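## Task

Carry the tray from the staging bench over to the work bench. Take the tray's sample tube (cap marked with an orange dot) and drop it into the middle hole of an adapter in the centrifuge rotor. Find the water blank (white-dot cap) whose volume, printed in mL on its cap, equals the sample's, and place it in the middle hole of the adapter directly across. All remaining tubes from the tray go into the green rack. Each tube must sit fully down, and every rotor bucket must end hanging vertically. Any tube reaching the floor means failure. The bottles on the tray must finish upright inside it, and the tray must rest entirely on the work bench with nothing overhanging. Either or both robots may be used. At the end, open the grippers and back away; a robot that topples or is left leaning means failure, and anything held in place only by a robot is not counted.

## Robot and tools

Robots. Two identical Hello Robot Stretch 3 units, r1 and r2, each with one arm. A base (0.33 m long, 0.34 m wide) has two drive wheels plus a rear omni wheel and cannot slide sideways. A lift rides a mast; the telescoping arm reaches out to the robot's RIGHT, so the gripper moves forward only when the base drives. Turning in place pivots about the wheel-axle midpoint, 0.05 m behind the front edge; with the arm in and wrist folded the swept radius is 0.28 m, and an unfolded level wrist pokes beyond that.

Frames. Base frame: origin on the floor between the drive wheels, x ahead, y to the left, z up. hand_pose is reported in it, located where closed fingertips meet; with all wrist joints at zero its x points up, y back toward the mast, z to the rear. Odometry frame is the base frame at scene start. Each robot reports in its own frames, so relative placement between robots comes only from images, lidar_m, wrist_depth_mm and head_depth_mm.

execute_actions(actions, cameras). actions is a list holding one action or none (empty = just read state and images). An action is an object keyed "r1" and/or "r2"; each robot gets its own object with optional "base", "joints", "contact_limits". Everything in one action starts at once. base takes exactly one relative command: {"translate_m": d}, metres from the current spot, forward positive, -1 to 1; or {"rotate_rad": d}, radians, counter-clockwise (left) positive, -3.2 to 3.2. Base motion counts from the position in the latest state report. joints are absolute targets by name (tolerance in brackets): lift_m 0 to 1.1 m (±0.004); arm_m extension 0 to 0.52 m (±0.004); wrist_yaw_rad -1.345 to 4.42 (0 along arm, positive toward front, 3.0 folded over base; ±0.02); wrist_pitch_rad -1.57 to 0.451 (0 level, negative tips down; ±0.05); wrist_roll_rad -2.911 to 2.911 (0 fingers side by side; ±0.02); gripper_m -0.089 to 0.179 (bigger is wider; real tip gap is smaller by 0.007 near closed, 0.025 wide open, zero under 0.007; ±0.004); head_pan_rad -3.953 to 1.73 (0 ahead, positive left, -1.57 looks along arm); head_tilt_rad -1.53 to 0.419 (negative down). contact_limits: {"arm_m": n}, n a motor_effort percent 1 to 100, halts the arm (contact_stop) near that effort and caps its holding force until the next action; too small stops it immediately. cameras: list of r1_head_camera, r1_nav_camera, r1_wrist_camera, r2_head_camera, r2_nav_camera, r2_wrist_camera, or "all"; omitted/null = all, [] = none. Any unknown key, name or out-of-range number rejects the whole call and nothing moves. An action lasts at most 15 s. Anything left out of an action may keep pushing toward an older target without the status showing it. If a result reports a stop, the rest of that reply's motion calls are skipped.

wait(seconds 0 to 10): commands nothing, returns the same state and images. zoom_image(camera, region [x0,y0,x1,y1] pixels from top-left, max 504x504): closer look at that camera's latest full image. finished_scene(scene 1 or 2): ends that scene permanently, reports success, and shows the next task.

Result lines. base_status/joint_status: how each motion ended: done (for the base, wheels turned the full amount even if slipping), off_target (stopped short, may still push), contact_stop, time_out, torque_fault (old target dropped; holds where it stopped unless slack or off). on_its_own covers uncommanded parts; its "held at" is a target, not a position. motor_effort: percent of max, positive toward larger values, bracket = peak of last action; readings carry fixed bias and noise. Positive wheel effort pushes forward. base_odometry counts wheel turns; heading -3.142 to 3.142, left positive; turned_by_wheels and turned_by_imu give turning since the last result. base_tilt in degrees (forward, right positive) has a fixed offset up to about 4. lidar_m: 12 distances in metres, 30-degree sectors, 1st straight ahead then counter-clockwise (4th left, 7th back, 10th right), plane 0.17 m up, range 0.15 to 12, "-" nothing; misses glass and thin legs, sees the other robot, own parts may hide sectors 5, 6, 9, 10. wrist_depth_mm (45 to 1000) and head_depth_mm (280 to 4000): 7x7 grids of median depths, top-left first; the head picture is sideways.

Hints. The base moves fast (0.30 m/s, 1.9 rad/s) only with lift_m below 0.30, arm_m below 0.03, wrist_yaw_rad above 2.54; otherwise 0.10 m/s and 0.63 rad/s. Fold or unfold the wrist only with lift_m 0.32 to 0.95, pitch -0.4, roll near 0; once folded lift may go to 0.25. With yaw below -0.4 keep pitch at -0.5 or lower. To grasp, command gripper_m under the object's width; to let go, at least 0.02 above where the tips touched. Status does not confirm a hold; check images.

Avoid. Robots pressing into each other (no state line reports it; a base already touching must not creep further). Carrying one load jointly is risky because travel differs up to 2.5 cm per metre. Arm or lift that hits something goes slack; a slack lift may sink under load. Pushing the arm against something fixed with the gripper above about 0.45 m, a second push after contact_stop, or driving while snagged can tip a robot; undo in small steps, free the gripper, and lower lift_m to about 0.2 if still leaning. Long hard loads switch a wrist servo off for 10 s. Avoid drops, slams, and tubes touching the floor; loose objects may get nudged occasionally.

Each tool is called in YAML: its name, and indented under it one key for each argument.

## Session

execute_actions:
  actions: []

Scene clock: 0.00 s.
r1.base_odometry: x=+0.000 y=+0.000 heading=+0.000 (m, m, rad; r1's odometry frame)
r1.turned_by_wheels: +0.000 (rad since the last result)
r1.turned_by_imu: +0.000 (rad since the last result)
r1.base_tilt: forward=-1.6 right=+0.5 (deg)
r1.lidar_m: 4.17 1.06 0.72 0.67 0.68 0.87 1.92 2.73 1.66 3.24 1.59 2.61
r1.head_depth_mm: 1812 2490 - - - 3770 2450 / 1800 2626 - - - 3745 2443 / 1795 2600 - - - 3819 2473 / 1769 2567 - - - 3908 2462 / 1756 2534 - - - 3990 2508 / 1749 2517 - - - - 2545 / 1737 2483 3560 3644 3507 3267 2570
r1.base_status: not commanded
r1.joint_positions: lift_m=+0.378 arm_m=+0.002 wrist_yaw_rad=+3.123 wrist_pitch_rad=-0.445 wrist_roll_rad=+0.001 gripper_m=+0.037 head_pan_rad=-0.012 head_tilt_rad=-0.022
r1.joint_status: not commanded
r1.motor_effort: left_wheel=-1 right_wheel=+0 lift_m=+35 arm_m=+0 wrist_yaw_rad=+1 wrist_pitch_rad=+7 wrist_roll_rad=+0 gripper_m=+0 head_pan_rad=+0 head_tilt_rad=+3 (%)
r1.hand_pose: x=-0.0172 y=+0.0741 z=+0.3848 quat_wxyz=(+0.163, +0.691, +0.150, +0.688) (m; r1's base frame)
r1.wrist_depth_mm: 603 630 - 644 663 694 700 / 660 678 - 715 725 755 773 / 728 755 - 786 825 842 868 / 776 799 795 835 857 887 901 / 677 689 687 696 730 727 730 / 589 581 - 590 611 613 606 / 510 520 - - 523 527 530
r2.base_odometry: x=+0.000 y=+0.000 heading=+0.000 (m, m, rad; r2's odometry frame)
r2.turned_by_wheels: +0.000 (rad since the last result)
r2.turned_by_imu: +0.000 (rad since the last result)
r2.base_tilt: forward=-0.1 right=-2.0 (deg)
r2.lidar_m: 3.49 1.36 0.92 0.85 0.86 1.09 2.39 1.91 1.34 1.93 2.13 1.63
r2.head_depth_mm: 1787 2673 - - 2981 2824 2224 / 1801 2692 - - - 3262 2213 / 1822 2711 - - - 3307 2182 / 1831 2735 - - - 3275 2169 / 1846 2795 - - - 3187 2147 / 1863 2837 - - - 3187 2136 / 1881 2863 3515 3597 3803 3154 2120
r2.base_status: not commanded
r2.joint_positions: lift_m=+0.515 arm_m=+0.000 wrist_yaw_rad=+3.135 wrist_pitch_rad=-0.475 wrist_roll_rad=+0.019 gripper_m=+0.037 head_pan_rad=+0.001 head_tilt_rad=+0.011
r2.joint_status: not commanded
r2.motor_effort: left_wheel=+0 right_wheel=+0 lift_m=+38 arm_m=+0 wrist_yaw_rad=+0 wrist_pitch_rad=+7 wrist_roll_rad=+1 gripper_m=+1 head_pan_rad=+1 head_tilt_rad=+1 (%)
r2.hand_pose: x=-0.0199 y=+0.0717 z=+0.5152 quat_wxyz=(+0.171, +0.694, +0.163, +0.680) (m; r2's base frame)
r2.wrist_depth_mm: 743 755 - 809 871 915 926 / 774 805 - 897 925 949 - / 882 918 - 986 - - - / 924 971 - - - - - / 865 901 884 881 862 883 878 / 755 751 764 786 778 781 748 / 657 648 648 660 648 654 680
pictures: r1_head_camera (sideways: a quarter turn clockwise sets it upright), r1_nav_camera (sideways: a quarter turn counterclockwise sets it upright), r1_wrist_camera, r2_head_camera (sideways: a quarter turn clockwise sets it upright), r2_nav_camera (sideways: a quarter turn counterclockwise sets it upright), r2_wrist_camera
Images, in order (width x height): r1_head_camera 896x504, r1_nav_camera 672x504, r1_wrist_camera 644x364, r2_head_camera 896x504, r2_nav_camera 672x504, r2_wrist_camera 644x364.

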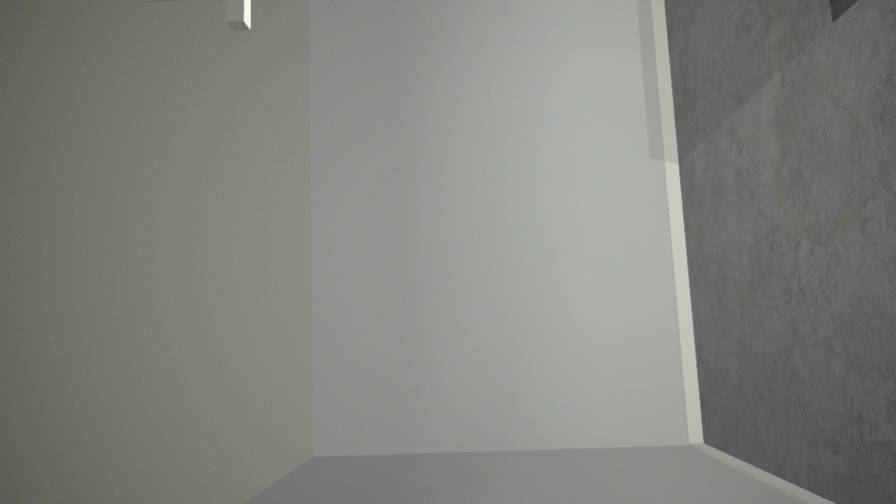

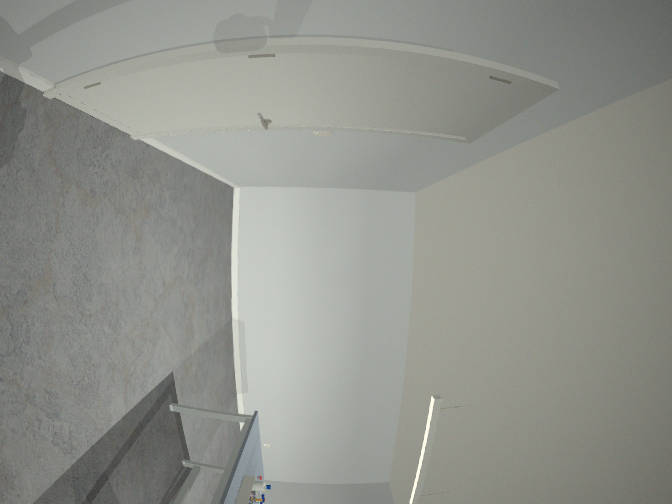

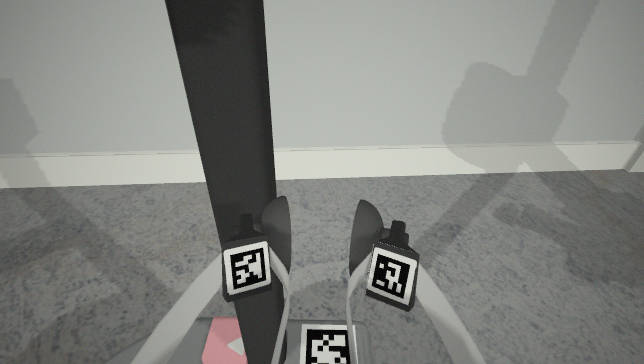

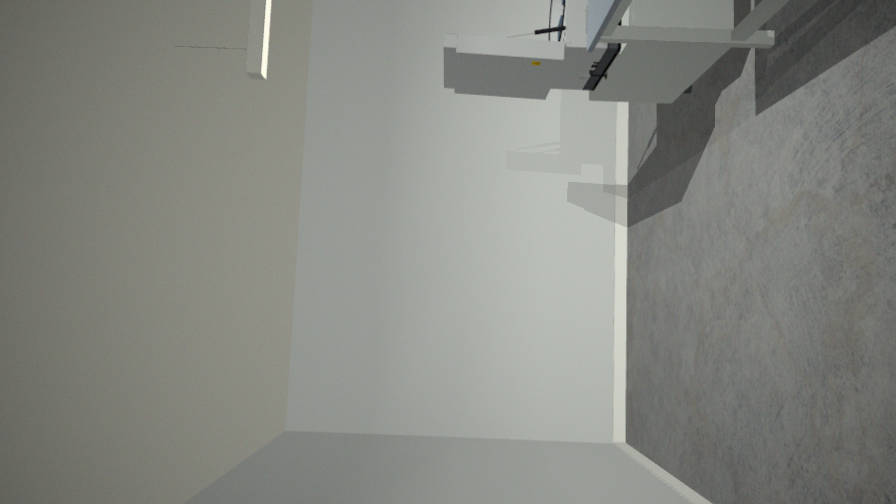

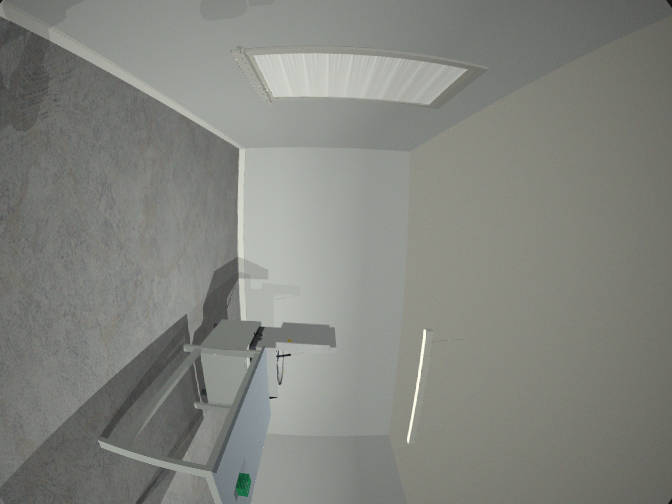

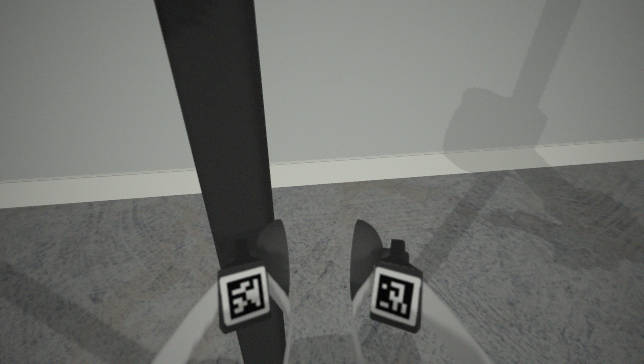

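execute_actions:
  actions:
    - {"r1":{"joints":{"head_pan_rad":-1.2,"head_tilt_rad":-0.5}},"r2":{"joints":{"head_pan_rad":-1.2,"head_tilt_rad":-0.5}}}
  cameras: ["r1_head_camera","r1_nav_camera","r2_head_camera","r2_nav_camera"]

Scene clock: 3.17 s.
r1.base_odometry: x=+0.000 y=+0.000 heading=+0.000 (m, m, rad; r1's odometry frame)
r1.turned_by_wheels: +0.000 (rad since the last result)
r1.turned_by_imu: +0.000 (rad since the last result)
r1.base_tilt: forward=-1.7 right=+0.6 (deg)
r1.lidar_m: 4.16 1.06 0.72 0.67 0.68 0.87 1.92 2.73 1.66 3.23 1.59 2.62
r1.head_depth_mm: 3415 3656 3944 3114 2185 1708 1374 / 3460 3718 3947 3167 2208 1685 1381 / 3595 3781 - 3128 2226 1703 1380 / 3649 3950 - 3180 2206 1701 1391 / 3708 - - 3027 2236 1707 1386 / 3790 - - 2691 2047 1722 1390 / 3865 - - 1666 2264 1728 1399
r1.base_status: not commanded
r1.joint_positions: lift_m=+0.378 arm_m=+0.002 wrist_yaw_rad=+3.123 wrist_pitch_rad=-0.445 wrist_roll_rad=+0.001 gripper_m=+0.037 head_pan_rad=-1.193 head_tilt_rad=-0.494
r1.joint_status: all done
r1.motor_effort: left_wheel=+0(1) right_wheel=-1(1) lift_m=+35(35) arm_m=+0(1) wrist_yaw_rad=+0(0) wrist_pitch_rad=+7(7) wrist_roll_rad=+1(0) gripper_m=+0(1) head_pan_rad=-2(37) head_tilt_rad=-3(38) (%)
r1.hand_pose: x=-0.0172 y=+0.0741 z=+0.3848 quat_wxyz=(+0.163, +0.691, +0.150, +0.688) (m; r1's base frame)
r1.wrist_depth_mm: 610 621 - 654 660 674 703 / 660 681 - 713 749 758 784 / 726 736 - 808 813 846 862 / 765 786 813 831 852 883 903 / 679 685 698 705 722 712 732 / 579 587 - 590 607 600 613 / 501 527 - - 527 527 533
r2.base_odometry: x=+0.000 y=+0.000 heading=+0.000 (m, m, rad; r2's odometry frame)
r2.turned_by_wheels: +0.000 (rad since the last result)
r2.turned_by_imu: +0.000 (rad since the last result)
r2.base_tilt: forward=-0.2 right=-2.0 (deg)
r2.lidar_m: 3.48 1.36 0.92 0.85 0.86 1.09 2.37 1.91 1.34 1.93 2.13 1.62
r2.head_depth_mm: 3159 3466 3767 2780 2006 1573 1293 / 3274 3599 3772 2774 1998 1567 1288 / 3419 3748 3982 2773 1984 1555 1283 / 3484 3850 - 2700 1967 1543 1279 / 3626 3953 - 2694 1968 1541 1275 / 3758 - 3967 2546 1949 1532 1265 / 3854 - 2072 2680 1937 1525 1265
r2.base_status: not commanded
r2.joint_positions: lift_m=+0.515 arm_m=+0.000 wrist_yaw_rad=+3.135 wrist_pitch_rad=-0.475 wrist_roll_rad=+0.019 gripper_m=+0.037 head_pan_rad=-1.193 head_tilt_rad=-0.493
r2.joint_status: all done
r2.motor_effort: left_wheel=-1(0) right_wheel=+0(0) lift_m=+38(38) arm_m=+0(0) wrist_yaw_rad=+0(1) wrist_pitch_rad=+7(7) wrist_roll_rad=+0(1) gripper_m=+1(1) head_pan_rad=-3(38) head_tilt_rad=-2(26) (%)
r2.hand_pose: x=-0.0199 y=+0.0717 z=+0.5152 quat_wxyz=(+0.171, +0.694, +0.163, +0.680) (m; r2's base frame)
r2.wrist_depth_mm: 717 750 - 824 863 920 921 / 791 819 - 919 932 966 - / 876 880 - 987 - - - / 932 - - - - - - / 843 866 871 905 915 884 933 / 754 757 786 740 772 754 783 / 655 651 630 669 627 652 664
pictures: r1_head_camera (sideways: a quarter turn clockwise sets it upright), r1_nav_camera (sideways: a quarter turn counterclockwise sets it upright), r2_head_camera (sideways: a quarter turn clockwise sets it upright), r2_nav_camera (sideways: a quarter turn counterclockwise sets it upright)
camera_calibration (this result's frames):
r1_head_camera: T_world_to_cam=[[-0.116092, 0.412108, -0.903709, 1.19845], [0.947308, 0.319425, 0.0239706, -0.0382843], [0.298545, -0.853308, -0.427476, 0.51401], [0, 0, 0, 1]] pos_world=[0.0219425, -0.0430541, 1.3037]
r1_nav_camera: T_world_to_cam=[[0.195041, -0.408937, 0.891476, -1.12524], [-0.907343, -0.420352, 0.00568892, 0.0453786], [0.372407, -0.809984, -0.453033, 0.539027], [0, 0, 0, 1]] pos_world=[0.0599041, -0.00447378, 1.24706]
r2_head_camera: T_world_to_cam=[[-0.212211, 0.419749, -0.882483, 1.16726], [0.91548, 0.401297, -0.0292713, 0.0390673], [0.341851, -0.814108, -0.469432, 0.564439], [0, 0, 0, 1]] pos_world=[0.0189858, -0.0461185, 1.29619]
r2_nav_camera: T_world_to_cam=[[0.173674, -0.393294, 0.902861, -1.13202], [-0.937677, -0.34625, 0.0295411, 0.0281005], [0.300998, -0.851722, -0.428917, 0.525882], [0, 0, 0, 1]] pos_world=[0.0646624, 0.0124175, 1.24679]
Images, in order (width x height): r1_head_camera 896x504, r1_nav_camera 672x504, r2_head_camera 896x504, r2_nav_camera 672x504.

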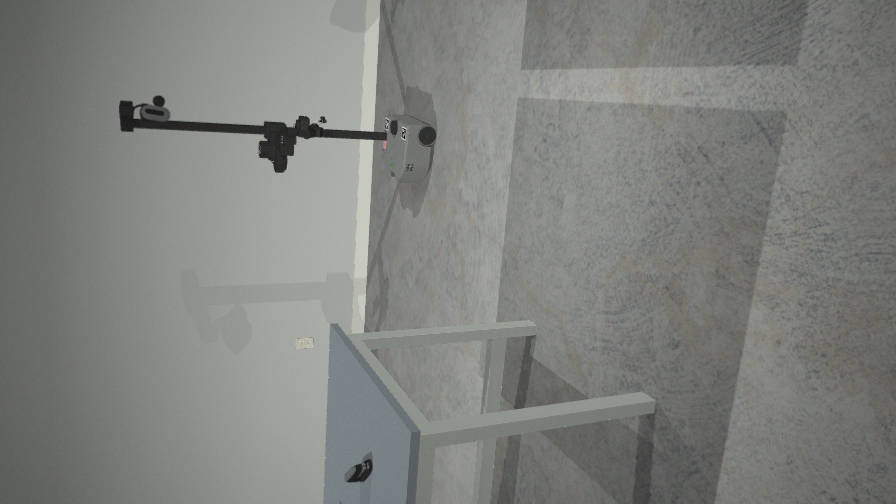

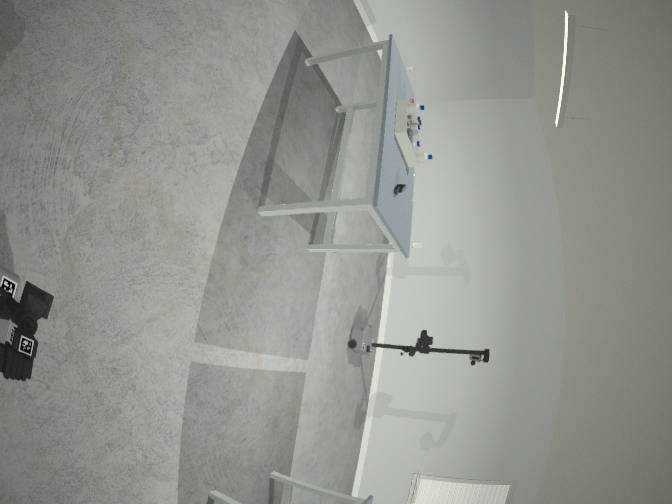

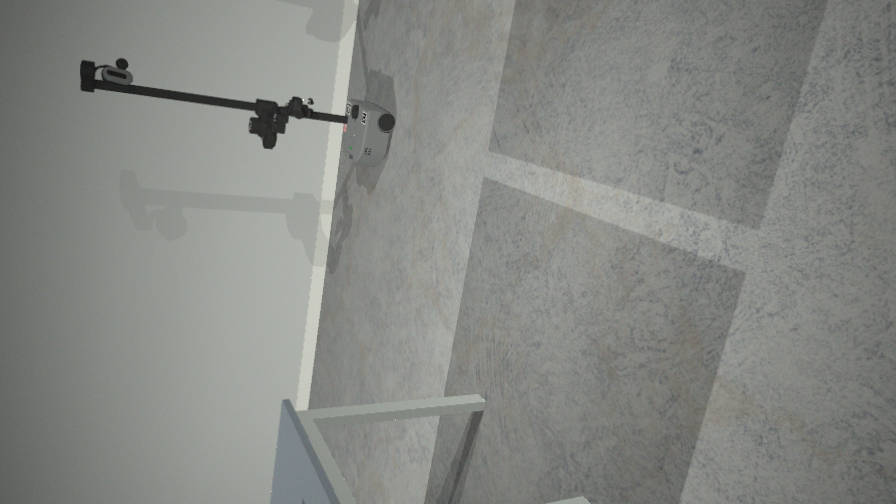

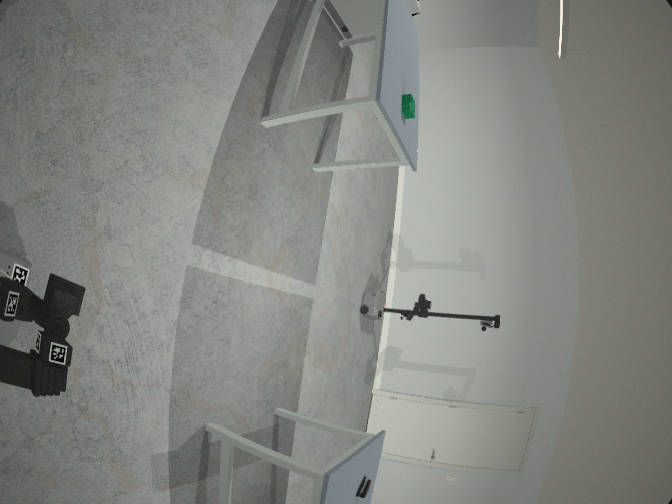

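execute_actions:
  actions:
    - {"r1":{"base":{"rotate_rad":-0.45},"joints":{"lift_m":0.27,"wrist_pitch_rad":-0.4}},"r2":{"base":{"rotate_rad":-0.3},"joints":{"lift_m":0.27,"wrist_pitch_rad":-0.4}}}
  cameras: []

execute_actions:
  actions:
    - {"r1":{"base":{"translate_m":1.0}},"r2":{"base":{"translate_m":1.0}}}
  cameras: []

execute_actions:
  actions:
    - {"r1":{"base":{"translate_m":0.6}},"r2":{"base":{"translate_m":0.6}}}
  cameras: []

execute_actions:
  actions:
    - {"r1":{"base":{"rotate_rad":0.45},"joints":{"head_pan_rad":-1.4,"head_tilt_rad":-0.65}},"r2":{"base":{"rotate_rad":0.3},"joints":{"head_pan_rad":-0.9,"head_tilt_rad":-0.55}}}
  cameras: ["r1_head_camera","r1_nav_camera","r2_head_camera","r2_nav_camera"]

Scene clock: 14.97 s.
r1.base_odometry: x=+0.000 y=+0.000 heading=-0.450 (m, m, rad; r1's odometry frame)
r1.turned_by_wheels: -0.450 (rad since the last result)
r1.turned_by_imu: -0.455 (rad since the last result)
r1.base_tilt: forward=-1.8 right=+0.5 (deg)
r1.lidar_m: 2.62 2.89 0.98 0.70 0.67 0.69 0.93 2.37 2.74 1.66 3.24 1.59
r1.head_depth_mm: 3844 - 2217 2953 2078 1685 1369 / 3811 - - 2943 2193 1689 1377 / 3677 3962 - 3131 2197 1702 1378 / 3601 3880 - 3166 2217 1706 1384 / 3534 3849 - 3188 2218 1711 1390 / 3450 3705 3943 3199 2246 1712 1389 / 3421 3596 3838 3221 2261 1715 1396
r1.base_status: done
r1.joint_positions: lift_m=+0.270 arm_m=+0.002 wrist_yaw_rad=+3.123 wrist_pitch_rad=-0.418 wrist_roll_rad=+0.001 gripper_m=+0.037 head_pan_rad=-1.193 head_tilt_rad=-0.494
r1.joint_status: all done
r1.motor_effort: left_wheel=+1(6) right_wheel=-2(6) lift_m=+30(29) arm_m=+0(0) wrist_yaw_rad=+0(0) wrist_pitch_rad=+9(10) wrist_roll_rad=+1(0) gripper_m=+0(1) head_pan_rad=-2(2) head_tilt_rad=-3(4) (%)
r1.hand_pose: x=-0.0172 y=+0.0776 z=+0.2829 quat_wxyz=(+0.153, +0.693, +0.141, +0.690) (m; r1's base frame)
r1.wrist_depth_mm: 511 564 - 753 885 - - / 545 609 - 811 977 - - / 582 642 - 857 929 922 985 / 606 669 - 703 713 711 740 / 551 557 555 569 592 591 589 / 471 500 - - 489 491 500 / - - - - 421 426 431
r2.base_odometry: x=+0.000 y=+0.000 heading=-0.300 (m, m, rad; r2's odometry frame)
r2.turned_by_wheels: -0.300 (rad since the last result)
r2.turned_by_imu: -0.297 (rad since the last result)
r2.base_tilt: forward=+0.0 right=-2.1 (deg)
r2.lidar_m: 1.92 2.31 1.09 0.86 0.85 0.91 1.38 4.13 1.52 1.34 3.22 1.63
r2.head_depth_mm: 3322 3648 3595 2623 1995 1566 1287 / 3326 3665 3921 2743 1989 1570 1284 / 3329 3645 3906 2740 1988 1560 1289 / 3339 3684 3851 2708 1982 1537 1269 / 3285 3683 3501 2710 1960 1545 1268 / 3331 3669 3909 2687 1957 1537 1272 / 3352 3668 3924 2666 1932 1538 1266
r2.base_status: done
r2.joint_positions: lift_m=+0.270 arm_m=+0.000 wrist_yaw_rad=+3.135 wrist_pitch_rad=-0.421 wrist_roll_rad=+0.019 gripper_m=+0.037 head_pan_rad=-1.193 head_tilt_rad=-0.494
r2.joint_status: all done
r2.motor_effort: left_wheel=+3(10) right_wheel=-3(5) lift_m=+30(30) arm_m=-1(0) wrist_yaw_rad=+0(1) wrist_pitch_rad=+12(13) wrist_roll_rad=+0(1) gripper_m=+1(1) head_pan_rad=-2(3) head_tilt_rad=-3(2) (%)
r2.hand_pose: x=-0.0199 y=+0.0790 z=+0.2822 quat_wxyz=(+0.152, +0.698, +0.144, +0.685) (m; r2's base frame)
r2.wrist_depth_mm: 655 693 - 885 - - - / 694 745 - 978 - - - / 720 802 - 982 - - - / 735 729 - 729 754 757 745 / 583 600 597 596 601 610 607 / 499 510 - 515 522 501 510 / 433 - - - 418 426 432
pictures: none
No camera images: the call's "cameras" was empty. Leave "cameras" out to get every camera's image.

Scene clock: 19.90 s.
r1.base_odometry: x=+0.901 y=-0.435 heading=-0.450 (m, m, rad; r1's odometry frame)
r1.turned_by_wheels: +0.000 (rad since the last result)
r1.turned_by_imu: +0.003 (rad since the last result)
r1.base_tilt: forward=-1.7 right=+0.6 (deg)
r1.lidar_m: 1.61 3.48 1.73 1.23 1.20 1.23 1.66 3.54 1.99 2.81 0.84 1.54
r1.head_depth_mm: 3348 3598 3905 2781 2198 1690 1373 / 3273 3562 3816 3094 2199 1690 1373 / 3222 3430 3727 3153 2212 1692 1382 / 3155 3394 3655 3168 2204 1700 1393 / 3080 3311 3536 2984 1008 1600 1319 / 3024 3203 3484 1329 970 1707 1393 / 2956 3156 3422 1339 945 1727 1395
r1.base_status: done
r1.joint_positions: lift_m=+0.270 arm_m=+0.002 wrist_yaw_rad=+3.123 wrist_pitch_rad=-0.418 wrist_roll_rad=+0.001 gripper_m=+0.037 head_pan_rad=-1.193 head_tilt_rad=-0.494
r1.joint_status: not commanded
r1.motor_effort: left_wheel=+1(10) right_wheel=-2(4) lift_m=+30(29) arm_m=+0(0) wrist_yaw_rad=+1(0) wrist_pitch_rad=+9(9) wrist_roll_rad=+0(1) gripper_m=-1(0) head_pan_rad=-2(3) head_tilt_rad=-4(3) (%)
r1.hand_pose: x=-0.0172 y=+0.0777 z=+0.2829 quat_wxyz=(+0.153, +0.693, +0.141, +0.690) (m; r1's base frame)
r1.wrist_depth_mm: 904 982 - - - - - / 945 - - - - - - / 855 880 - 908 914 931 971 / 680 683 - 703 714 727 741 / 552 567 561 584 590 589 599 / 469 501 - - 494 499 498 / - - - - 427 427 430
r2.base_odometry: x=+0.955 y=-0.295 heading=-0.300 (m, m, rad; r2's odometry frame)
r2.turned_by_wheels: +0.000 (rad since the last result)
r2.turned_by_imu: -0.001 (rad since the last result)
r2.base_tilt: forward=+0.0 right=-2.0 (deg)
r2.lidar_m: 1.29 3.40 1.59 1.25 1.25 1.34 2.02 2.17 1.73 2.79 0.81 0.86
r2.head_depth_mm: 3031 3300 3602 2775 2009 1572 1290 / 3038 3297 3554 2737 1999 1565 1282 / 3009 3279 3550 2736 1991 1550 1278 / 2998 3305 3576 2741 1972 1540 1282 / 2989 3281 3590 2445 1887 1534 1272 / 2990 3301 3505 1095 1008 1440 1240 / 3002 3294 3486 1083 1739 1524 1235
r2.base_status: done
r2.joint_positions: lift_m=+0.270 arm_m=+0.000 wrist_yaw_rad=+3.135 wrist_pitch_rad=-0.421 wrist_roll_rad=+0.019 gripper_m=+0.037 head_pan_rad=-1.193 head_tilt_rad=-0.494
r2.joint_status: not commanded
r2.motor_effort: left_wheel=+3(16) right_wheel=-3(5) lift_m=+31(31) arm_m=+0(0) wrist_yaw_rad=+0(0) wrist_pitch_rad=+12(12) wrist_roll_rad=+1(1) gripper_m=+1(0) head_pan_rad=-2(2) head_tilt_rad=-2(3) (%)
r2.hand_pose: x=-0.0199 y=+0.0790 z=+0.2823 quat_wxyz=(+0.152, +0.698, +0.144, +0.685) (m; r2's base frame)
r2.wrist_depth_mm: 930 - - - - - - / - - - - - - - / 952 972 - 974 - - - / 724 727 - 755 751 737 770 / 584 600 - 598 604 607 609 / 498 524 - 518 521 501 510 / 435 - - - 423 434 434
pictures: none
No camera images: the call's "cameras" was empty. Leave "cameras" out to get every camera's image.

Scene clock: 23.53 s.
r1.base_odometry: x=+1.441 y=-0.696 heading=-0.450 (m, m, rad; r1's odometry frame)
r1.turned_by_wheels: +0.000 (rad since the last result)
r1.turned_by_imu: +0.002 (rad since the last result)
r1.base_tilt: forward=-1.8 right=+0.6 (deg)
r1.lidar_m: 1.01 2.95 2.19 1.54 1.50 1.53 2.10 2.38 0.77 0.75 1.18 1.22
r1.head_depth_mm: 3058 3331 3586 3116 906 747 1373 / 2964 3189 3527 1298 911 724 1378 / 2935 3141 3351 1303 914 705 1383 / 2874 3067 3328 1314 916 706 1352 / 2799 3055 3257 1331 922 708 1316 / 2774 2903 3180 1179 896 711 1291 / 2708 2900 3096 3188 888 714 1291
r1.base_status: done
r1.joint_positions: lift_m=+0.270 arm_m=+0.002 wrist_yaw_rad=+3.123 wrist_pitch_rad=-0.418 wrist_roll_rad=+0.001 gripper_m=+0.037 head_pan_rad=-1.193 head_tilt_rad=-0.494
r1.joint_status: not commanded
r1.motor_effort: left_wheel=+0(7) right_wheel=-2(4) lift_m=+29(29) arm_m=+0(0) wrist_yaw_rad=+0(0) wrist_pitch_rad=+9(9) wrist_roll_rad=+0(0) gripper_m=+0(0) head_pan_rad=-3(3) head_tilt_rad=-3(5) (%)
r1.hand_pose: x=-0.0172 y=+0.0777 z=+0.2829 quat_wxyz=(+0.153, +0.693, +0.140, +0.690) (m; r1's base frame)
r1.wrist_depth_mm: - - - - - - - / - - - - - - - / 846 873 - 903 918 935 967 / 677 676 - 699 717 739 742 / 556 561 548 578 594 594 594 / 474 498 - - 493 497 500 / - - - - 424 429 432
r2.base_odometry: x=+1.529 y=-0.472 heading=-0.300 (m, m, rad; r2's odometry frame)
r2.turned_by_wheels: +0.000 (rad since the last result)
r2.turned_by_imu: +0.000 (rad since the last result)
r2.base_tilt: forward=-0.2 right=-1.9 (deg)
r2.lidar_m: 0.90 3.15 1.90 1.50 1.49 1.60 2.40 2.16 2.41 0.57 0.56 0.60
r2.head_depth_mm: 2836 3066 3407 2750 822 778 918 / 2782 3048 3370 1131 818 1434 1287 / 2795 3065 3351 1118 814 1423 1279 / 2770 3032 3393 1111 808 1418 1283 / 2810 3029 3393 1106 804 1408 1265 / 2788 3053 3356 1096 801 1406 1267 / 2839 3041 3337 1086 793 1406 1263
r2.base_status: done
r2.joint_positions: lift_m=+0.270 arm_m=+0.000 wrist_yaw_rad=+3.135 wrist_pitch_rad=-0.421 wrist_roll_rad=+0.019 gripper_m=+0.037 head_pan_rad=-1.193 head_tilt_rad=-0.494
r2.joint_status: not commanded
r2.motor_effort: left_wheel=+4(17) right_wheel=-2(5) lift_m=+31(31) arm_m=+0(1) wrist_yaw_rad=+1(0) wrist_pitch_rad=+12(12) wrist_roll_rad=+1(1) gripper_m=+0(1) head_pan_rad=-2(3) head_tilt_rad=-3(3) (%)
r2.hand_pose: x=-0.0199 y=+0.0790 z=+0.2823 quat_wxyz=(+0.151, +0.698, +0.144, +0.685) (m; r2's base frame)
r2.wrist_depth_mm: - - - - - - - / - - - - - - - / 987 991 - 979 - - - / 736 729 - 751 737 751 745 / 590 592 - 583 601 611 606 / 491 518 - 525 523 504 506 / 440 - - - 415 427 436
pictures: none
No camera images: the call's "cameras" was empty. Leave "cameras" out to get every camera's image.

Scene clock: 25.00 s.
r1.base_odometry: x=+1.441 y=-0.696 heading=+0.000 (m, m, rad; r1's odometry frame)
r1.turned_by_wheels: +0.450 (rad since the last result)
r1.turned_by_imu: +0.453 (rad since the last result)
r1.base_tilt: forward=-1.6 right=+0.7 (deg)
r1.lidar_m: 2.96 2.37 1.61 1.49 1.51 1.96 3.79 2.38 0.75 1.18 1.20 1.01
r1.head_depth_mm: 2745 3045 3220 976 752 1412 1255 / 2759 3031 3210 976 752 1413 1251 / 2778 3060 3237 980 755 1413 1250 / 2795 3088 3209 932 757 1416 1254 / 2827 3075 3262 943 759 1455 1256 / 2843 3102 3336 900 757 1464 1262 / 2806 3078 3305 813 762 1461 1265
r1.base_status: done
r1.joint_positions: lift_m=+0.270 arm_m=+0.002 wrist_yaw_rad=+3.123 wrist_pitch_rad=-0.418 wrist_roll_rad=+0.001 gripper_m=+0.037 head_pan_rad=-1.393 head_tilt_rad=-0.643
r1.joint_status: all done
r1.motor_effort: left_wheel=-2(8) right_wheel=+1(5) lift_m=+29(29) arm_m=+0(0) wrist_yaw_rad=+0(0) wrist_pitch_rad=+9(9) wrist_roll_rad=+0(0) gripper_m=+0(0) head_pan_rad=-2(16) head_tilt_rad=-5(25) (%)
r1.hand_pose: x=-0.0172 y=+0.0777 z=+0.2830 quat_wxyz=(+0.153, +0.693, +0.140, +0.690) (m; r1's base frame)
r1.wrist_depth_mm: - - - - - - - / - - - - - - - / 855 858 - 907 934 955 961 / 679 686 - 699 731 725 744 / 560 557 557 582 597 583 593 / 473 500 - - 488 495 498 / - - - - 423 426 433
r2.base_odometry: x=+1.529 y=-0.472 heading=+0.000 (m, m, rad; r2's odometry frame)
r2.turned_by_wheels: +0.300 (rad since the last result)
r2.turned_by_imu: +0.296 (rad since the last result)
r2.base_tilt: forward=+0.0 right=-1.9 (deg)
r2.lidar_m: 1.74 2.38 1.59 1.48 1.50 1.90 4.12 2.17 0.60 0.56 0.57 0.72
r2.head_depth_mm: 2816 3029 3237 1036 772 723 1255 / 2954 3250 3448 1030 769 1425 1252 / 3174 3430 3554 1024 790 1492 1186 / 3357 3656 1526 1015 822 1479 1183 / 3607 3958 1511 1011 1674 1483 1214 / 3739 - 1501 1002 1783 1400 1237 / 3415 3691 1631 1048 1769 1420 1235
r2.base_status: done
r2.joint_positions: lift_m=+0.270 arm_m=+0.000 wrist_yaw_rad=+3.135 wrist_pitch_rad=-0.421 wrist_roll_rad=+0.019 gripper_m=+0.037 head_pan_rad=-0.907 head_tilt_rad=-0.543
r2.joint_status: all done
r2.motor_effort: left_wheel=-4(13) right_wheel=+2(6) lift_m=+31(31) arm_m=-1(0) wrist_yaw_rad=+1(0) wrist_pitch_rad=+12(12) wrist_roll_rad=+0(1) gripper_m=+1(1) head_pan_rad=+4(21) head_tilt_rad=-3(9) (%)
r2.hand_pose: x=-0.0199 y=+0.0790 z=+0.2823 quat_wxyz=(+0.151, +0.698, +0.144, +0.685) (m; r2's base frame)
r2.wrist_depth_mm: - - - - - - - / - - - - - - - / 955 962 - 998 - - - / 726 742 - 734 742 754 756 / 587 595 - 583 609 600 605 / 491 513 - 515 523 501 504 / 440 - - - 419 436 430
pictures: r1_head_camera (sideways: a quarter turn clockwise sets it upright), r1_nav_camera (sideways: a quarter turn counterclockwise sets it upright), r2_head_camera (sideways: a quarter turn clockwise sets it upright), r2_nav_camera (sideways: a quarter turn counterclockwise sets it upright)
camera_calibration (this result's frames):
r1_head_camera: T_world_to_cam=[[-0.0547401, 0.554284, -0.830526, 1.10264], [0.992428, 0.121798, 0.0158754, -0.0280166], [0.109956, -0.823368, -0.556754, 0.683372], [0, 0, 0, 1]] pos_world=[0.0130223, -0.0450947, 1.29668]
r1_nav_camera: T_world_to_cam=[[0.132371, -0.564801, 0.814542, -1.02453], [-0.972759, -0.231804, -0.00264935, 0.0566334], [0.190311, -0.792002, -0.580099, 0.705464], [0, 0, 0, 1]] pos_world=[0.0564517, -0.00679886, 1.24391]
r2_head_camera: T_world_to_cam=[[-0.348732, 0.377215, -0.85796, 1.13611], [0.764391, 0.644167, -0.0274817, 0.0376573], [0.542303, -0.665401, -0.512981, 0.61988], [0, 0, 0, 1]] pos_world=[0.0312484, -0.0403447, 1.29375]
r2_nav_camera: T_world_to_cam=[[0.304957, -0.363534, 0.880252, -1.10333], [-0.801148, -0.597677, 0.0307184, 0.0257369], [0.51494, -0.71458, -0.47351, 0.582603], [0, 0, 0, 1]] pos_world=[0.0570827, 0.0306005, 1.24629]
Images, in order (width x height): r1_head_camera 896x504, r1_nav_camera 672x504, r2_head_camera 896x504, r2_nav_camera 672x504.

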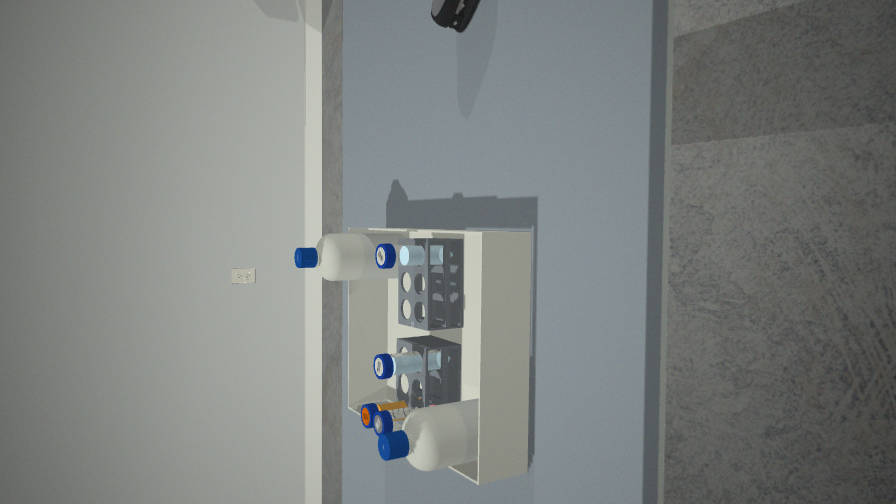

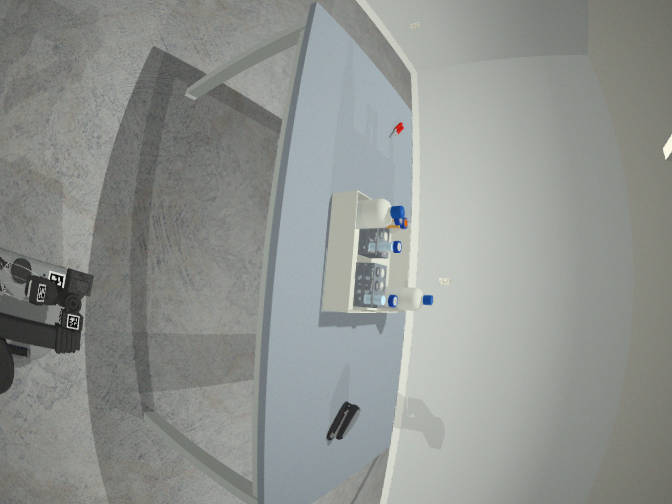

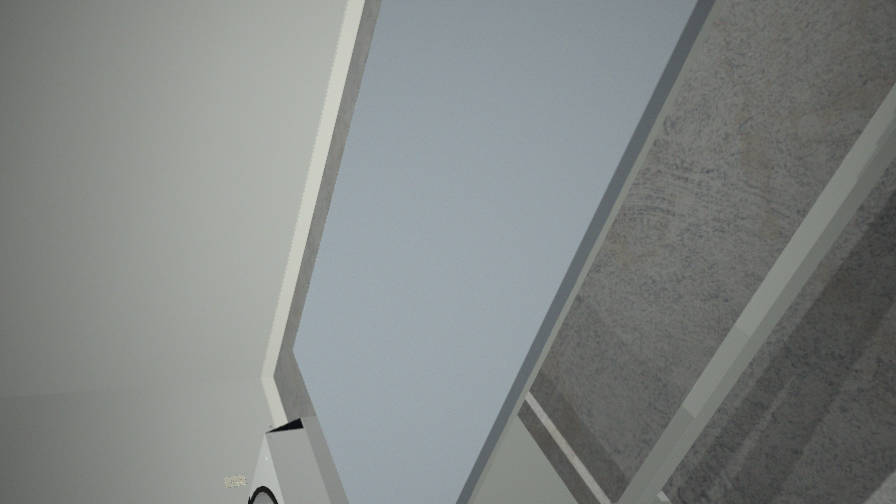

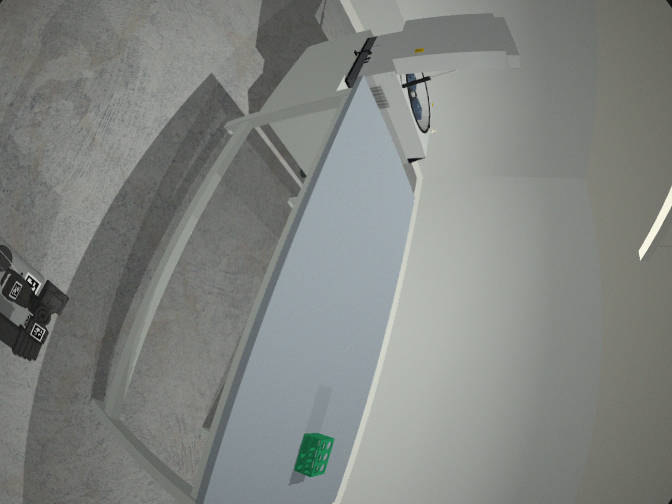

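zoom_image:
  camera: "r1_head_camera"
  region: [280,200,560,500]

Region (280, 200, 560, 500) of r1_head_camera's 896x504 image, scaled by 1.680, with more detail than that image has; it fills the left 470 columns of this view, and the rest is white.

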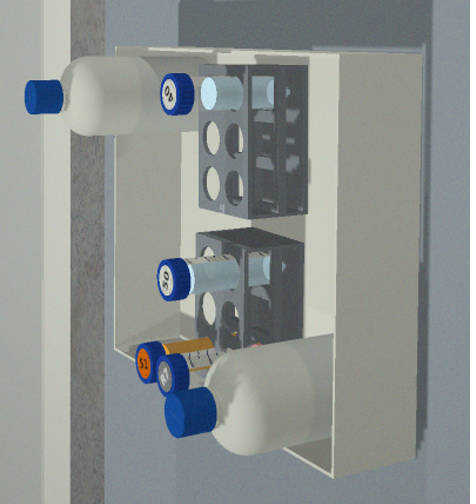

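execute_actions:
  actions:
    - {"r1":{"base":{"translate_m":0.2},"joints":{"lift_m":0.9}},"r2":{"base":{"rotate_rad":0.07},"joints":{"head_pan_rad":-1.57,"head_tilt_rad":-0.7}}}
  cameras: []

execute_actions:
  actions:
    - {"r1":{"joints":{"wrist_yaw_rad":0,"head_pan_rad":-1.57,"head_tilt_rad":-0.7}},"r2":{"base":{"translate_m":-1}}}
  cameras: []

execute_actions:
  actions:
    - {"r1":{"joints":{"lift_m":1.08,"wrist_pitch_rad":-1.57,"wrist_roll_rad":1.57,"gripper_m":0.07}},"r2":{"base":{"translate_m":-1}}}
  cameras: []

execute_actions:
  actions:
    - {"r2":{"base":{"translate_m":-0.65}}}
  cameras: []

execute_actions:
  actions:
    - {"r2":{"base":{"rotate_rad":-0.07},"joints":{"lift_m":0.9}}}
  cameras: ["r1_head_camera","r2_head_camera","r2_nav_camera"]

Scene clock: 49.63 s.
r1.base_odometry: x=+1.641 y=-0.696 heading=+0.000 (m, m, rad; r1's odometry frame)
r1.turned_by_wheels: +0.000 (rad since the last result)
r1.turned_by_imu: +0.000 (rad since the last result)
r1.base_tilt: forward=-1.7 right=+0.5 (deg)
r1.lidar_m: 2.75 2.40 1.63 1.51 1.53 1.99 3.99 0.89 1.25 1.17 1.19 0.83
r1.head_depth_mm: 2746 3007 3221 974 750 1374 - / 2753 3029 3169 902 755 1374 - / 2773 3041 3203 930 755 1410 - / 2758 3065 3215 780 757 1438 - / 2777 3063 3217 950 759 1420 1271 / 2806 3096 3272 990 762 1431 1258 / 2778 3100 3309 994 762 1421 1268
r1.base_status: done
r1.joint_positions: lift_m=+0.900 arm_m=+0.002 wrist_yaw_rad=+3.123 wrist_pitch_rad=-0.417 wrist_roll_rad=+0.001 gripper_m=+0.037 head_pan_rad=-1.393 head_tilt_rad=-0.643
r1.joint_status: all done
r1.motor_effort: left_wheel=-2(9) right_wheel=+1(6) lift_m=+42(43) arm_m=+0(0) wrist_yaw_rad=+1(1) wrist_pitch_rad=+9(9) wrist_roll_rad=+0(0) gripper_m=+0(1) head_pan_rad=-2(3) head_tilt_rad=-5(5) (%)
r1.hand_pose: x=-0.0172 y=+0.0777 z=+0.9125 quat_wxyz=(+0.153, +0.693, +0.140, +0.690) (m; r1's base frame)
r1.wrist_depth_mm: - - - - - - - / - - - - - - - / - - - - - - - / - - - - - - - / - - - - - - - / - - - - - - - / - - - - - - -
r2.base_odometry: x=+1.529 y=-0.472 heading=+0.070 (m, m, rad; r2's odometry frame)
r2.turned_by_wheels: +0.070 (rad since the last result)
r2.turned_by_imu: +0.069 (rad since the last result)
r2.base_tilt: forward=+0.0 right=-2.0 (deg)
r2.lidar_m: 2.12 2.19 1.55 1.48 1.52 2.02 2.60 2.17 0.59 0.56 0.57 0.77
r2.head_depth_mm: 2836 3199 2616 829 861 1306 1175 / 2804 3211 1093 828 1545 1270 1168 / 2829 3178 984 823 1536 1355 1162 / 2827 3183 1085 817 1524 1353 1158 / 2834 3226 1073 813 1527 1342 1157 / 2826 3180 1066 809 1528 1339 1156 / 2821 3172 1061 806 1508 1333 1148
r2.base_status: done
r2.joint_positions: lift_m=+0.270 arm_m=+0.000 wrist_yaw_rad=+3.135 wrist_pitch_rad=-0.421 wrist_roll_rad=+0.019 gripper_m=+0.037 head_pan_rad=-1.563 head_tilt_rad=-0.691
r2.joint_status: all done
r2.motor_effort: left_wheel=-4(14) right_wheel=+2(6) lift_m=+31(31) arm_m=+0(1) wrist_yaw_rad=+0(0) wrist_pitch_rad=+12(12) wrist_roll_rad=+1(0) gripper_m=+1(0) head_pan_rad=-3(32) head_tilt_rad=-3(14) (%)
r2.hand_pose: x=-0.0199 y=+0.0790 z=+0.2823 quat_wxyz=(+0.151, +0.698, +0.144, +0.685) (m; r2's base frame)
r2.wrist_depth_mm: - - - - - - - / - - - - - - - / 928 942 - 989 - - - / 738 748 - 747 751 745 749 / 586 595 - 609 594 591 605 / 489 504 - 509 524 502 504 / 433 - - - 420 426 438
pictures: none
No camera images: the call's "cameras" was empty. Leave "cameras" out to get every camera's image.

Scene clock: 54.57 s.
r1.base_odometry: x=+1.641 y=-0.696 heading=+0.000 (m, m, rad; r1's odometry frame)
r1.turned_by_wheels: +0.000 (rad since the last result)
r1.turned_by_imu: -0.001 (rad since the last result)
r1.base_tilt: forward=-1.6 right=+0.6 (deg)
r1.lidar_m: 2.75 2.40 1.63 1.51 1.53 1.99 3.98 0.89 1.25 1.16 1.18 0.83
r1.head_depth_mm: 2918 3244 1240 906 736 - - / 2875 3191 1244 910 738 1516 - / 2855 3143 1250 867 739 - - / 2817 3095 1042 907 741 - 1198 / 2782 3050 1257 806 719 1407 1230 / 2743 3074 1260 765 720 1408 1228 / 2707 2991 3086 920 721 1382 1231
r1.base_status: not commanded
r1.joint_positions: lift_m=+0.900 arm_m=+0.002 wrist_yaw_rad=+0.003 wrist_pitch_rad=-0.417 wrist_roll_rad=+0.001 gripper_m=+0.037 head_pan_rad=-1.563 head_tilt_rad=-0.691
r1.joint_status: all done
r1.motor_effort: left_wheel=-3(2) right_wheel=+1(1) lift_m=+41(41) arm_m=+0(0) wrist_yaw_rad=-2(2) wrist_pitch_rad=+9(9) wrist_roll_rad=+0(0) gripper_m=+0(1) head_pan_rad=-3(18) head_tilt_rad=-6(15) (%)
r1.hand_pose: x=-0.0208 y=-0.3712 z=+0.9125 quat_wxyz=(+0.692, +0.148, -0.692, -0.146) (m; r1's base frame)
r1.wrist_depth_mm: - - - - - - - / 801 821 443 685 882 927 - / 581 585 462 479 593 636 608 / 454 460 468 473 487 487 499 / 370 378 391 386 402 394 401 / 340 406 - - - - - / - - - - - - -
r2.base_odometry: x=+0.531 y=-0.542 heading=+0.070 (m, m, rad; r2's odometry frame)
r2.turned_by_wheels: +0.000 (rad since the last result)
r2.turned_by_imu: +0.000 (rad since the last result)
r2.base_tilt: forward=+0.0 right=-1.9 (deg)
r2.lidar_m: 2.02 2.13 1.51 1.44 1.48 1.96 4.58 1.25 1.66 3.30 1.39 0.87
r2.head_depth_mm: 2906 3273 2728 2061 1635 1366 1173 / 2858 3273 2722 2032 1626 1363 1166 / 2866 3237 2670 2029 1617 1351 1167 / 2862 3242 2684 2022 1613 1349 1159 / 2864 3208 2641 2008 1614 1339 1156 / 2878 3243 2633 1994 1598 1343 1154 / 2892 3183 2641 1987 1599 1343 1150
r2.base_status: done
r2.joint_positions: lift_m=+0.270 arm_m=+0.000 wrist_yaw_rad=+3.135 wrist_pitch_rad=-0.420 wrist_roll_rad=+0.019 gripper_m=+0.037 head_pan_rad=-1.563 head_tilt_rad=-0.691
r2.joint_status: not commanded
r2.motor_effort: left_wheel=-3(16) right_wheel=+2(4) lift_m=+31(30) arm_m=+0(0) wrist_yaw_rad=+0(1) wrist_pitch_rad=+12(12) wrist_roll_rad=+1(1) gripper_m=+1(1) head_pan_rad=-2(2) head_tilt_rad=-3(3) (%)
r2.hand_pose: x=-0.0199 y=+0.0790 z=+0.2823 quat_wxyz=(+0.151, +0.698, +0.144, +0.685) (m; r2's base frame)
r2.wrist_depth_mm: - - - - - - - / - - - - - - - / 957 949 - - - - - / 727 740 - 733 748 744 760 / 580 602 - 606 597 608 607 / 493 508 - 512 518 494 515 / 441 - - - 413 436 431
pictures: none
No camera images: the call's "cameras" was empty. Leave "cameras" out to get every camera's image.

Scene clock: 59.50 s.
r1.base_odometry: x=+1.641 y=-0.696 heading=+0.000 (m, m, rad; r1's odometry frame)
r1.turned_by_wheels: +0.000 (rad since the last result)
r1.turned_by_imu: -0.001 (rad since the last result)
r1.base_tilt: forward=-1.6 right=+0.7 (deg)
r1.lidar_m: 2.75 2.40 1.64 1.51 1.53 1.99 3.99 0.90 1.25 1.17 1.19 0.84
r1.head_depth_mm: - - - - - - 1170 / - - - - - - - / - - - - - - - / 2759 3107 1077 909 719 - - / 2772 3102 1262 805 719 - - / 2732 3011 1254 767 720 1411 1230 / 2721 2976 3102 921 722 1382 1232
r1.base_status: not commanded
r1.joint_positions: lift_m=+1.080 arm_m=+0.002 wrist_yaw_rad=+0.003 wrist_pitch_rad=-1.563 wrist_roll_rad=+1.566 gripper_m=+0.070 head_pan_rad=-1.563 head_tilt_rad=-0.691
r1.joint_status: all done
r1.motor_effort: left_wheel=-3(2) right_wheel=+1(2) lift_m=+42(43) arm_m=+0(0) wrist_yaw_rad=-2(2) wrist_pitch_rad=-4(7) wrist_roll_rad=+2(2) gripper_m=+0(79) head_pan_rad=-3(3) head_tilt_rad=-5(6) (%)
r1.hand_pose: x=-0.0216 y=-0.1243 z=+0.9621 quat_wxyz=(+0.003, +0.002, -0.710, -0.705) (m; r1's base frame)
r1.wrist_depth_mm: - - - - - - - / - - - - - - - / - - - - - - - / - - - - - - - / 439 - - - - - - / 417 - - - - - - / 429 - - - - - -
r2.base_odometry: x=-0.466 y=-0.612 heading=+0.070 (m, m, rad; r2's odometry frame)
r2.turned_by_wheels: +0.000 (rad since the last result)
r2.turned_by_imu: +0.000 (rad since the last result)
r2.base_tilt: forward=+0.0 right=-1.9 (deg)
r2.lidar_m: 2.16 2.07 1.47 1.40 1.44 1.91 3.60 0.95 0.67 0.64 3.43 1.75
r2.head_depth_mm: 2879 3188 1082 848 1632 1305 1172 / 2884 3197 1094 852 1626 1294 1159 / 2872 3190 1087 852 1491 1265 1162 / 2915 3229 2659 1955 1611 1349 1158 / 2902 3257 2680 1998 1606 1338 1159 / 2913 3254 2612 1989 1601 1341 1157 / 2883 3246 2615 1989 1607 1336 1148
r2.base_status: done
r2.joint_positions: lift_m=+0.270 arm_m=+0.000 wrist_yaw_rad=+3.135 wrist_pitch_rad=-0.420 wrist_roll_rad=+0.019 gripper_m=+0.037 head_pan_rad=-1.563 head_tilt_rad=-0.691
r2.joint_status: not commanded
r2.motor_effort: left_wheel=-3(17) right_wheel=+2(4) lift_m=+31(31) arm_m=+0(0) wrist_yaw_rad=+1(0) wrist_pitch_rad=+12(12) wrist_roll_rad=+0(1) gripper_m=+1(1) head_pan_rad=-2(3) head_tilt_rad=-5(4) (%)
r2.hand_pose: x=-0.0199 y=+0.0790 z=+0.2823 quat_wxyz=(+0.151, +0.698, +0.144, +0.685) (m; r2's base frame)
r2.wrist_depth_mm: - - - - - - - / - - - - - - - / 933 946 - 996 - - - / 733 746 - 736 752 750 757 / 590 590 - 594 605 599 607 / 494 512 - 527 515 508 512 / 436 - - - 419 426 423
pictures: none
No camera images: the call's "cameras" was empty. Leave "cameras" out to get every camera's image.

Scene clock: 63.30 s.
r1.base_odometry: x=+1.641 y=-0.696 heading=+0.000 (m, m, rad; r1's odometry frame)
r1.turned_by_wheels: +0.000 (rad since the last result)
r1.turned_by_imu: +0.000 (rad since the last result)
r1.base_tilt: forward=-1.6 right=+0.6 (deg)
r1.lidar_m: 2.75 2.40 1.63 1.51 1.53 1.99 3.97 0.90 1.25 1.16 1.19 0.83
r1.head_depth_mm: - - - - - - 1172 / - - - - - - - / - - - - - - - / 2746 2438 1079 909 720 - - / 2767 3074 1258 805 720 - - / 2753 3048 1263 766 721 1416 1227 / 2718 2978 3073 921 722 1381 1231
r1.base_status: not commanded
r1.joint_positions: lift_m=+1.080 arm_m=+0.002 wrist_yaw_rad=+0.003 wrist_pitch_rad=-1.563 wrist_roll_rad=+1.566 gripper_m=+0.070 head_pan_rad=-1.563 head_tilt_rad=-0.691
r1.joint_status: not commanded
r1.motor_effort: left_wheel=-2(3) right_wheel=+1(2) lift_m=+41(41) arm_m=-1(0) wrist_yaw_rad=-2(2) wrist_pitch_rad=-4(4) wrist_roll_rad=+2(2) gripper_m=+0(1) head_pan_rad=-3(3) head_tilt_rad=-5(6) (%)
r1.hand_pose: x=-0.0216 y=-0.1243 z=+0.9621 quat_wxyz=(+0.003, +0.002, -0.710, -0.705) (m; r1's base frame)
r1.wrist_depth_mm: - - - - - - - / - - - - - - - / - - - - - - - / - - - - - - - / 434 - - - - - - / 417 - - - - - - / 424 - - - - - -
r2.base_odometry: x=-1.115 y=-0.658 heading=+0.070 (m, m, rad; r2's odometry frame)
r2.turned_by_wheels: +0.000 (rad since the last result)
r2.turned_by_imu: +0.000 (rad since the last result)
r2.base_tilt: forward=-0.1 right=-2.0 (deg)
r2.lidar_m: 2.38 2.02 1.44 1.37 1.41 1.87 2.96 0.98 0.70 0.67 0.68 2.63
r2.head_depth_mm: 2946 3227 1017 857 1631 1302 1170 / 2909 3190 1020 863 1624 1300 1164 / 2853 3124 915 860 1620 1293 1160 / 2885 3244 1028 862 1615 1293 1159 / 2930 3229 1078 863 1601 1283 1158 / 2919 3234 1067 860 1607 1283 1159 / 2917 3239 1059 864 1597 1274 1150
r2.base_status: done
r2.joint_positions: lift_m=+0.270 arm_m=+0.000 wrist_yaw_rad=+3.135 wrist_pitch_rad=-0.420 wrist_roll_rad=+0.019 gripper_m=+0.037 head_pan_rad=-1.563 head_tilt_rad=-0.691
r2.joint_status: not commanded
r2.motor_effort: left_wheel=-3(17) right_wheel=+2(3) lift_m=+30(31) arm_m=+0(0) wrist_yaw_rad=+0(0) wrist_pitch_rad=+12(12) wrist_roll_rad=+1(1) gripper_m=+1(1) head_pan_rad=-2(3) head_tilt_rad=-4(3) (%)
r2.hand_pose: x=-0.0199 y=+0.0790 z=+0.2823 quat_wxyz=(+0.151, +0.698, +0.144, +0.685) (m; r2's base frame)
r2.wrist_depth_mm: - - - - - - - / - - - - - - - / 986 969 - 998 - - - / 723 749 - 743 728 753 777 / 580 590 - 599 601 601 603 / 487 508 - 511 526 502 506 / 431 - - - 416 430 434
pictures: none
No camera images: the call's "cameras" was empty. Leave "cameras" out to get every camera's image.

Scene clock: 69.87 s.
r1.base_odometry: x=+1.641 y=-0.696 heading=+0.000 (m, m, rad; r1's odometry frame)
r1.turned_by_wheels: +0.000 (rad since the last result)
r1.turned_by_imu: -0.001 (rad since the last result)
r1.base_tilt: forward=-1.8 right=+0.6 (deg)
r1.lidar_m: 2.76 2.40 1.63 1.51 1.53 1.99 3.98 0.89 1.25 1.17 1.18 0.83
r1.head_depth_mm: - - - - - - 1168 / - - - - - - - / - - - - - - - / 1705 1960 1081 904 718 - - / 2657 3089 1252 805 719 - - / 2739 3012 1266 764 722 1413 1229 / 2688 2977 3074 917 723 1381 1229
r1.base_status: not commanded
r1.joint_positions: lift_m=+1.080 arm_m=+0.002 wrist_yaw_rad=+0.003 wrist_pitch_rad=-1.563 wrist_roll_rad=+1.566 gripper_m=+0.070 head_pan_rad=-1.563 head_tilt_rad=-0.691
r1.joint_status: not commanded
r1.motor_effort: left_wheel=-3(3) right_wheel=+1(2) lift_m=+40(41) arm_m=+0(0) wrist_yaw_rad=-1(2) wrist_pitch_rad=-4(4) wrist_roll_rad=+2(2) gripper_m=+1(0) head_pan_rad=-3(3) head_tilt_rad=-5(5) (%)
r1.hand_pose: x=-0.0216 y=-0.1243 z=+0.9621 quat_wxyz=(+0.003, +0.002, -0.710, -0.705) (m; r1's base frame)
r1.wrist_depth_mm: - - - - - - - / - - - - - - - / - - - - - - - / - - - - - - - / 442 - - - - - - / 418 - - - - - - / 422 - - - - - -
r2.base_odometry: x=-1.115 y=-0.658 heading=+0.000 (m, m, rad; r2's odometry frame)
r2.turned_by_wheels: -0.070 (rad since the last result)
r2.turned_by_imu: -0.069 (rad since the last result)
r2.base_tilt: forward=-0.1 right=-2.0 (deg)
r2.lidar_m: 2.38 2.20 1.48 1.37 1.39 1.77 2.96 1.07 0.72 0.67 0.67 0.84
r2.head_depth_mm: 2996 3323 1097 890 1705 - 1128 / 2992 3281 1019 884 1678 - 1145 / 2967 3276 1046 876 1626 - - / 2874 3165 909 864 1620 - - / 2917 3225 1075 858 1637 - 1116 / 2873 3147 1065 846 1597 1309 1131 / 2838 3147 1061 831 1596 1277 1149
r2.base_status: done
r2.joint_positions: lift_m=+0.900 arm_m=+0.000 wrist_yaw_rad=+3.135 wrist_pitch_rad=-0.420 wrist_roll_rad=+0.019 gripper_m=+0.037 head_pan_rad=-1.563 head_tilt_rad=-0.692
r2.joint_status: all done
r2.motor_effort: left_wheel=+3(9) right_wheel=-3(4) lift_m=+46(46) arm_m=+0(0) wrist_yaw_rad=+0(1) wrist_pitch_rad=+12(12) wrist_roll_rad=+0(1) gripper_m=+0(0) head_pan_rad=-2(2) head_tilt_rad=-3(3) (%)
r2.hand_pose: x=-0.0199 y=+0.0791 z=+0.9120 quat_wxyz=(+0.151, +0.698, +0.144, +0.685) (m; r2's base frame)
r2.wrist_depth_mm: - - - - - - - / - - - - - - - / - - - - - - - / - - - - - - - / - - - - - - - / - - - - - - - / - - - - - - -
pictures: r1_head_camera (sideways: a quarter turn clockwise sets it upright), r2_head_camera (sideways: a quarter turn clockwise sets it upright), r2_nav_camera (sideways: a quarter turn counterclockwise sets it upright)
camera_calibration (this result's frames):
r1_head_camera: T_world_to_cam=[[0.0394891, 0.595277, -0.80255, 1.06559], [0.998735, -0.0485297, 0.0131464, -0.0245012], [-0.0311217, -0.802054, -0.59644, 0.735862], [0, 0, 0, 1]] pos_world=[0.00529241, -0.0453071, 1.29441]
r2_head_camera: T_world_to_cam=[[-0.0471522, 0.632938, -0.772765, 1.02319], [0.998619, 0.0478016, -0.0217811, 0.0288022], [0.0231533, -0.772725, -0.634318, 0.780903], [0, 0, 0, 1]] pos_world=[0.00140295, -0.0455714, 1.28666]
r2_nav_camera: T_world_to_cam=[[0.0208399, -0.599108, 0.800397, -0.997473], [-0.999377, 0.0103275, 0.033751, 0.0230042], [-0.0284866, -0.800602, -0.598519, 0.748562], [0, 0, 0, 1]] pos_world=[0.0651011, 0.00146832, 1.24563]
Images, in order (width x height): r1_head_camera 896x504, r2_head_camera 896x504, r2_nav_camera 672x504.

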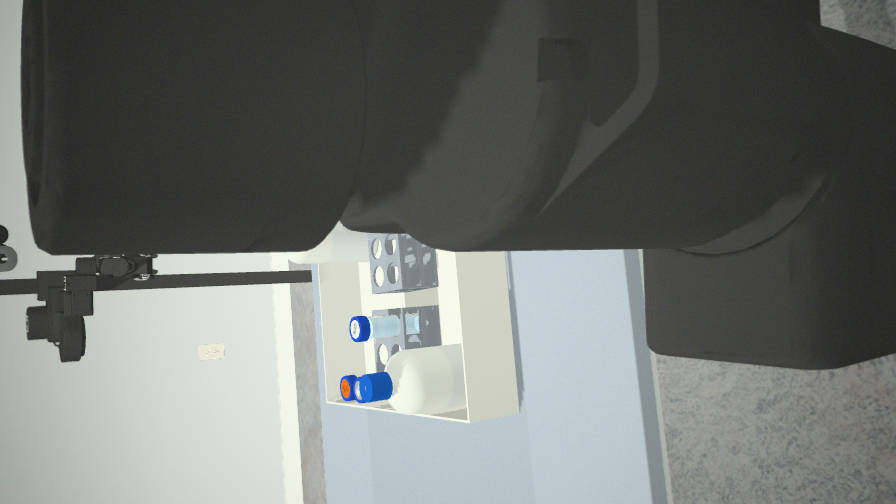

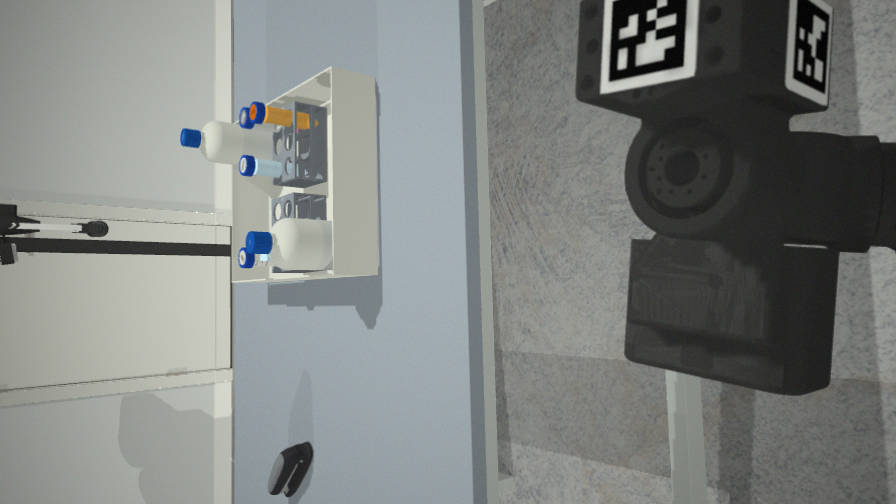

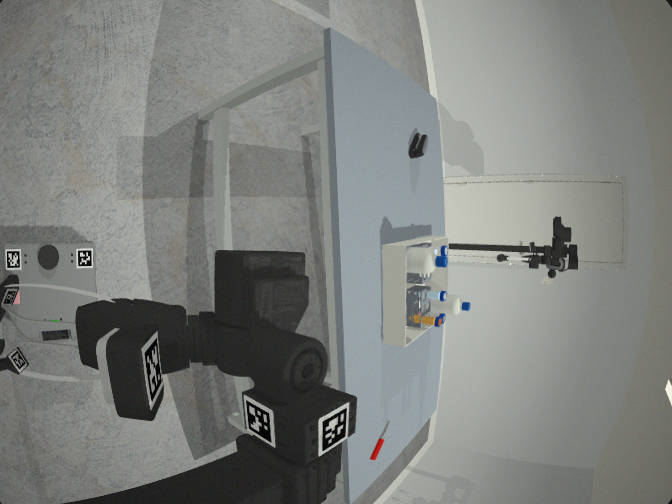

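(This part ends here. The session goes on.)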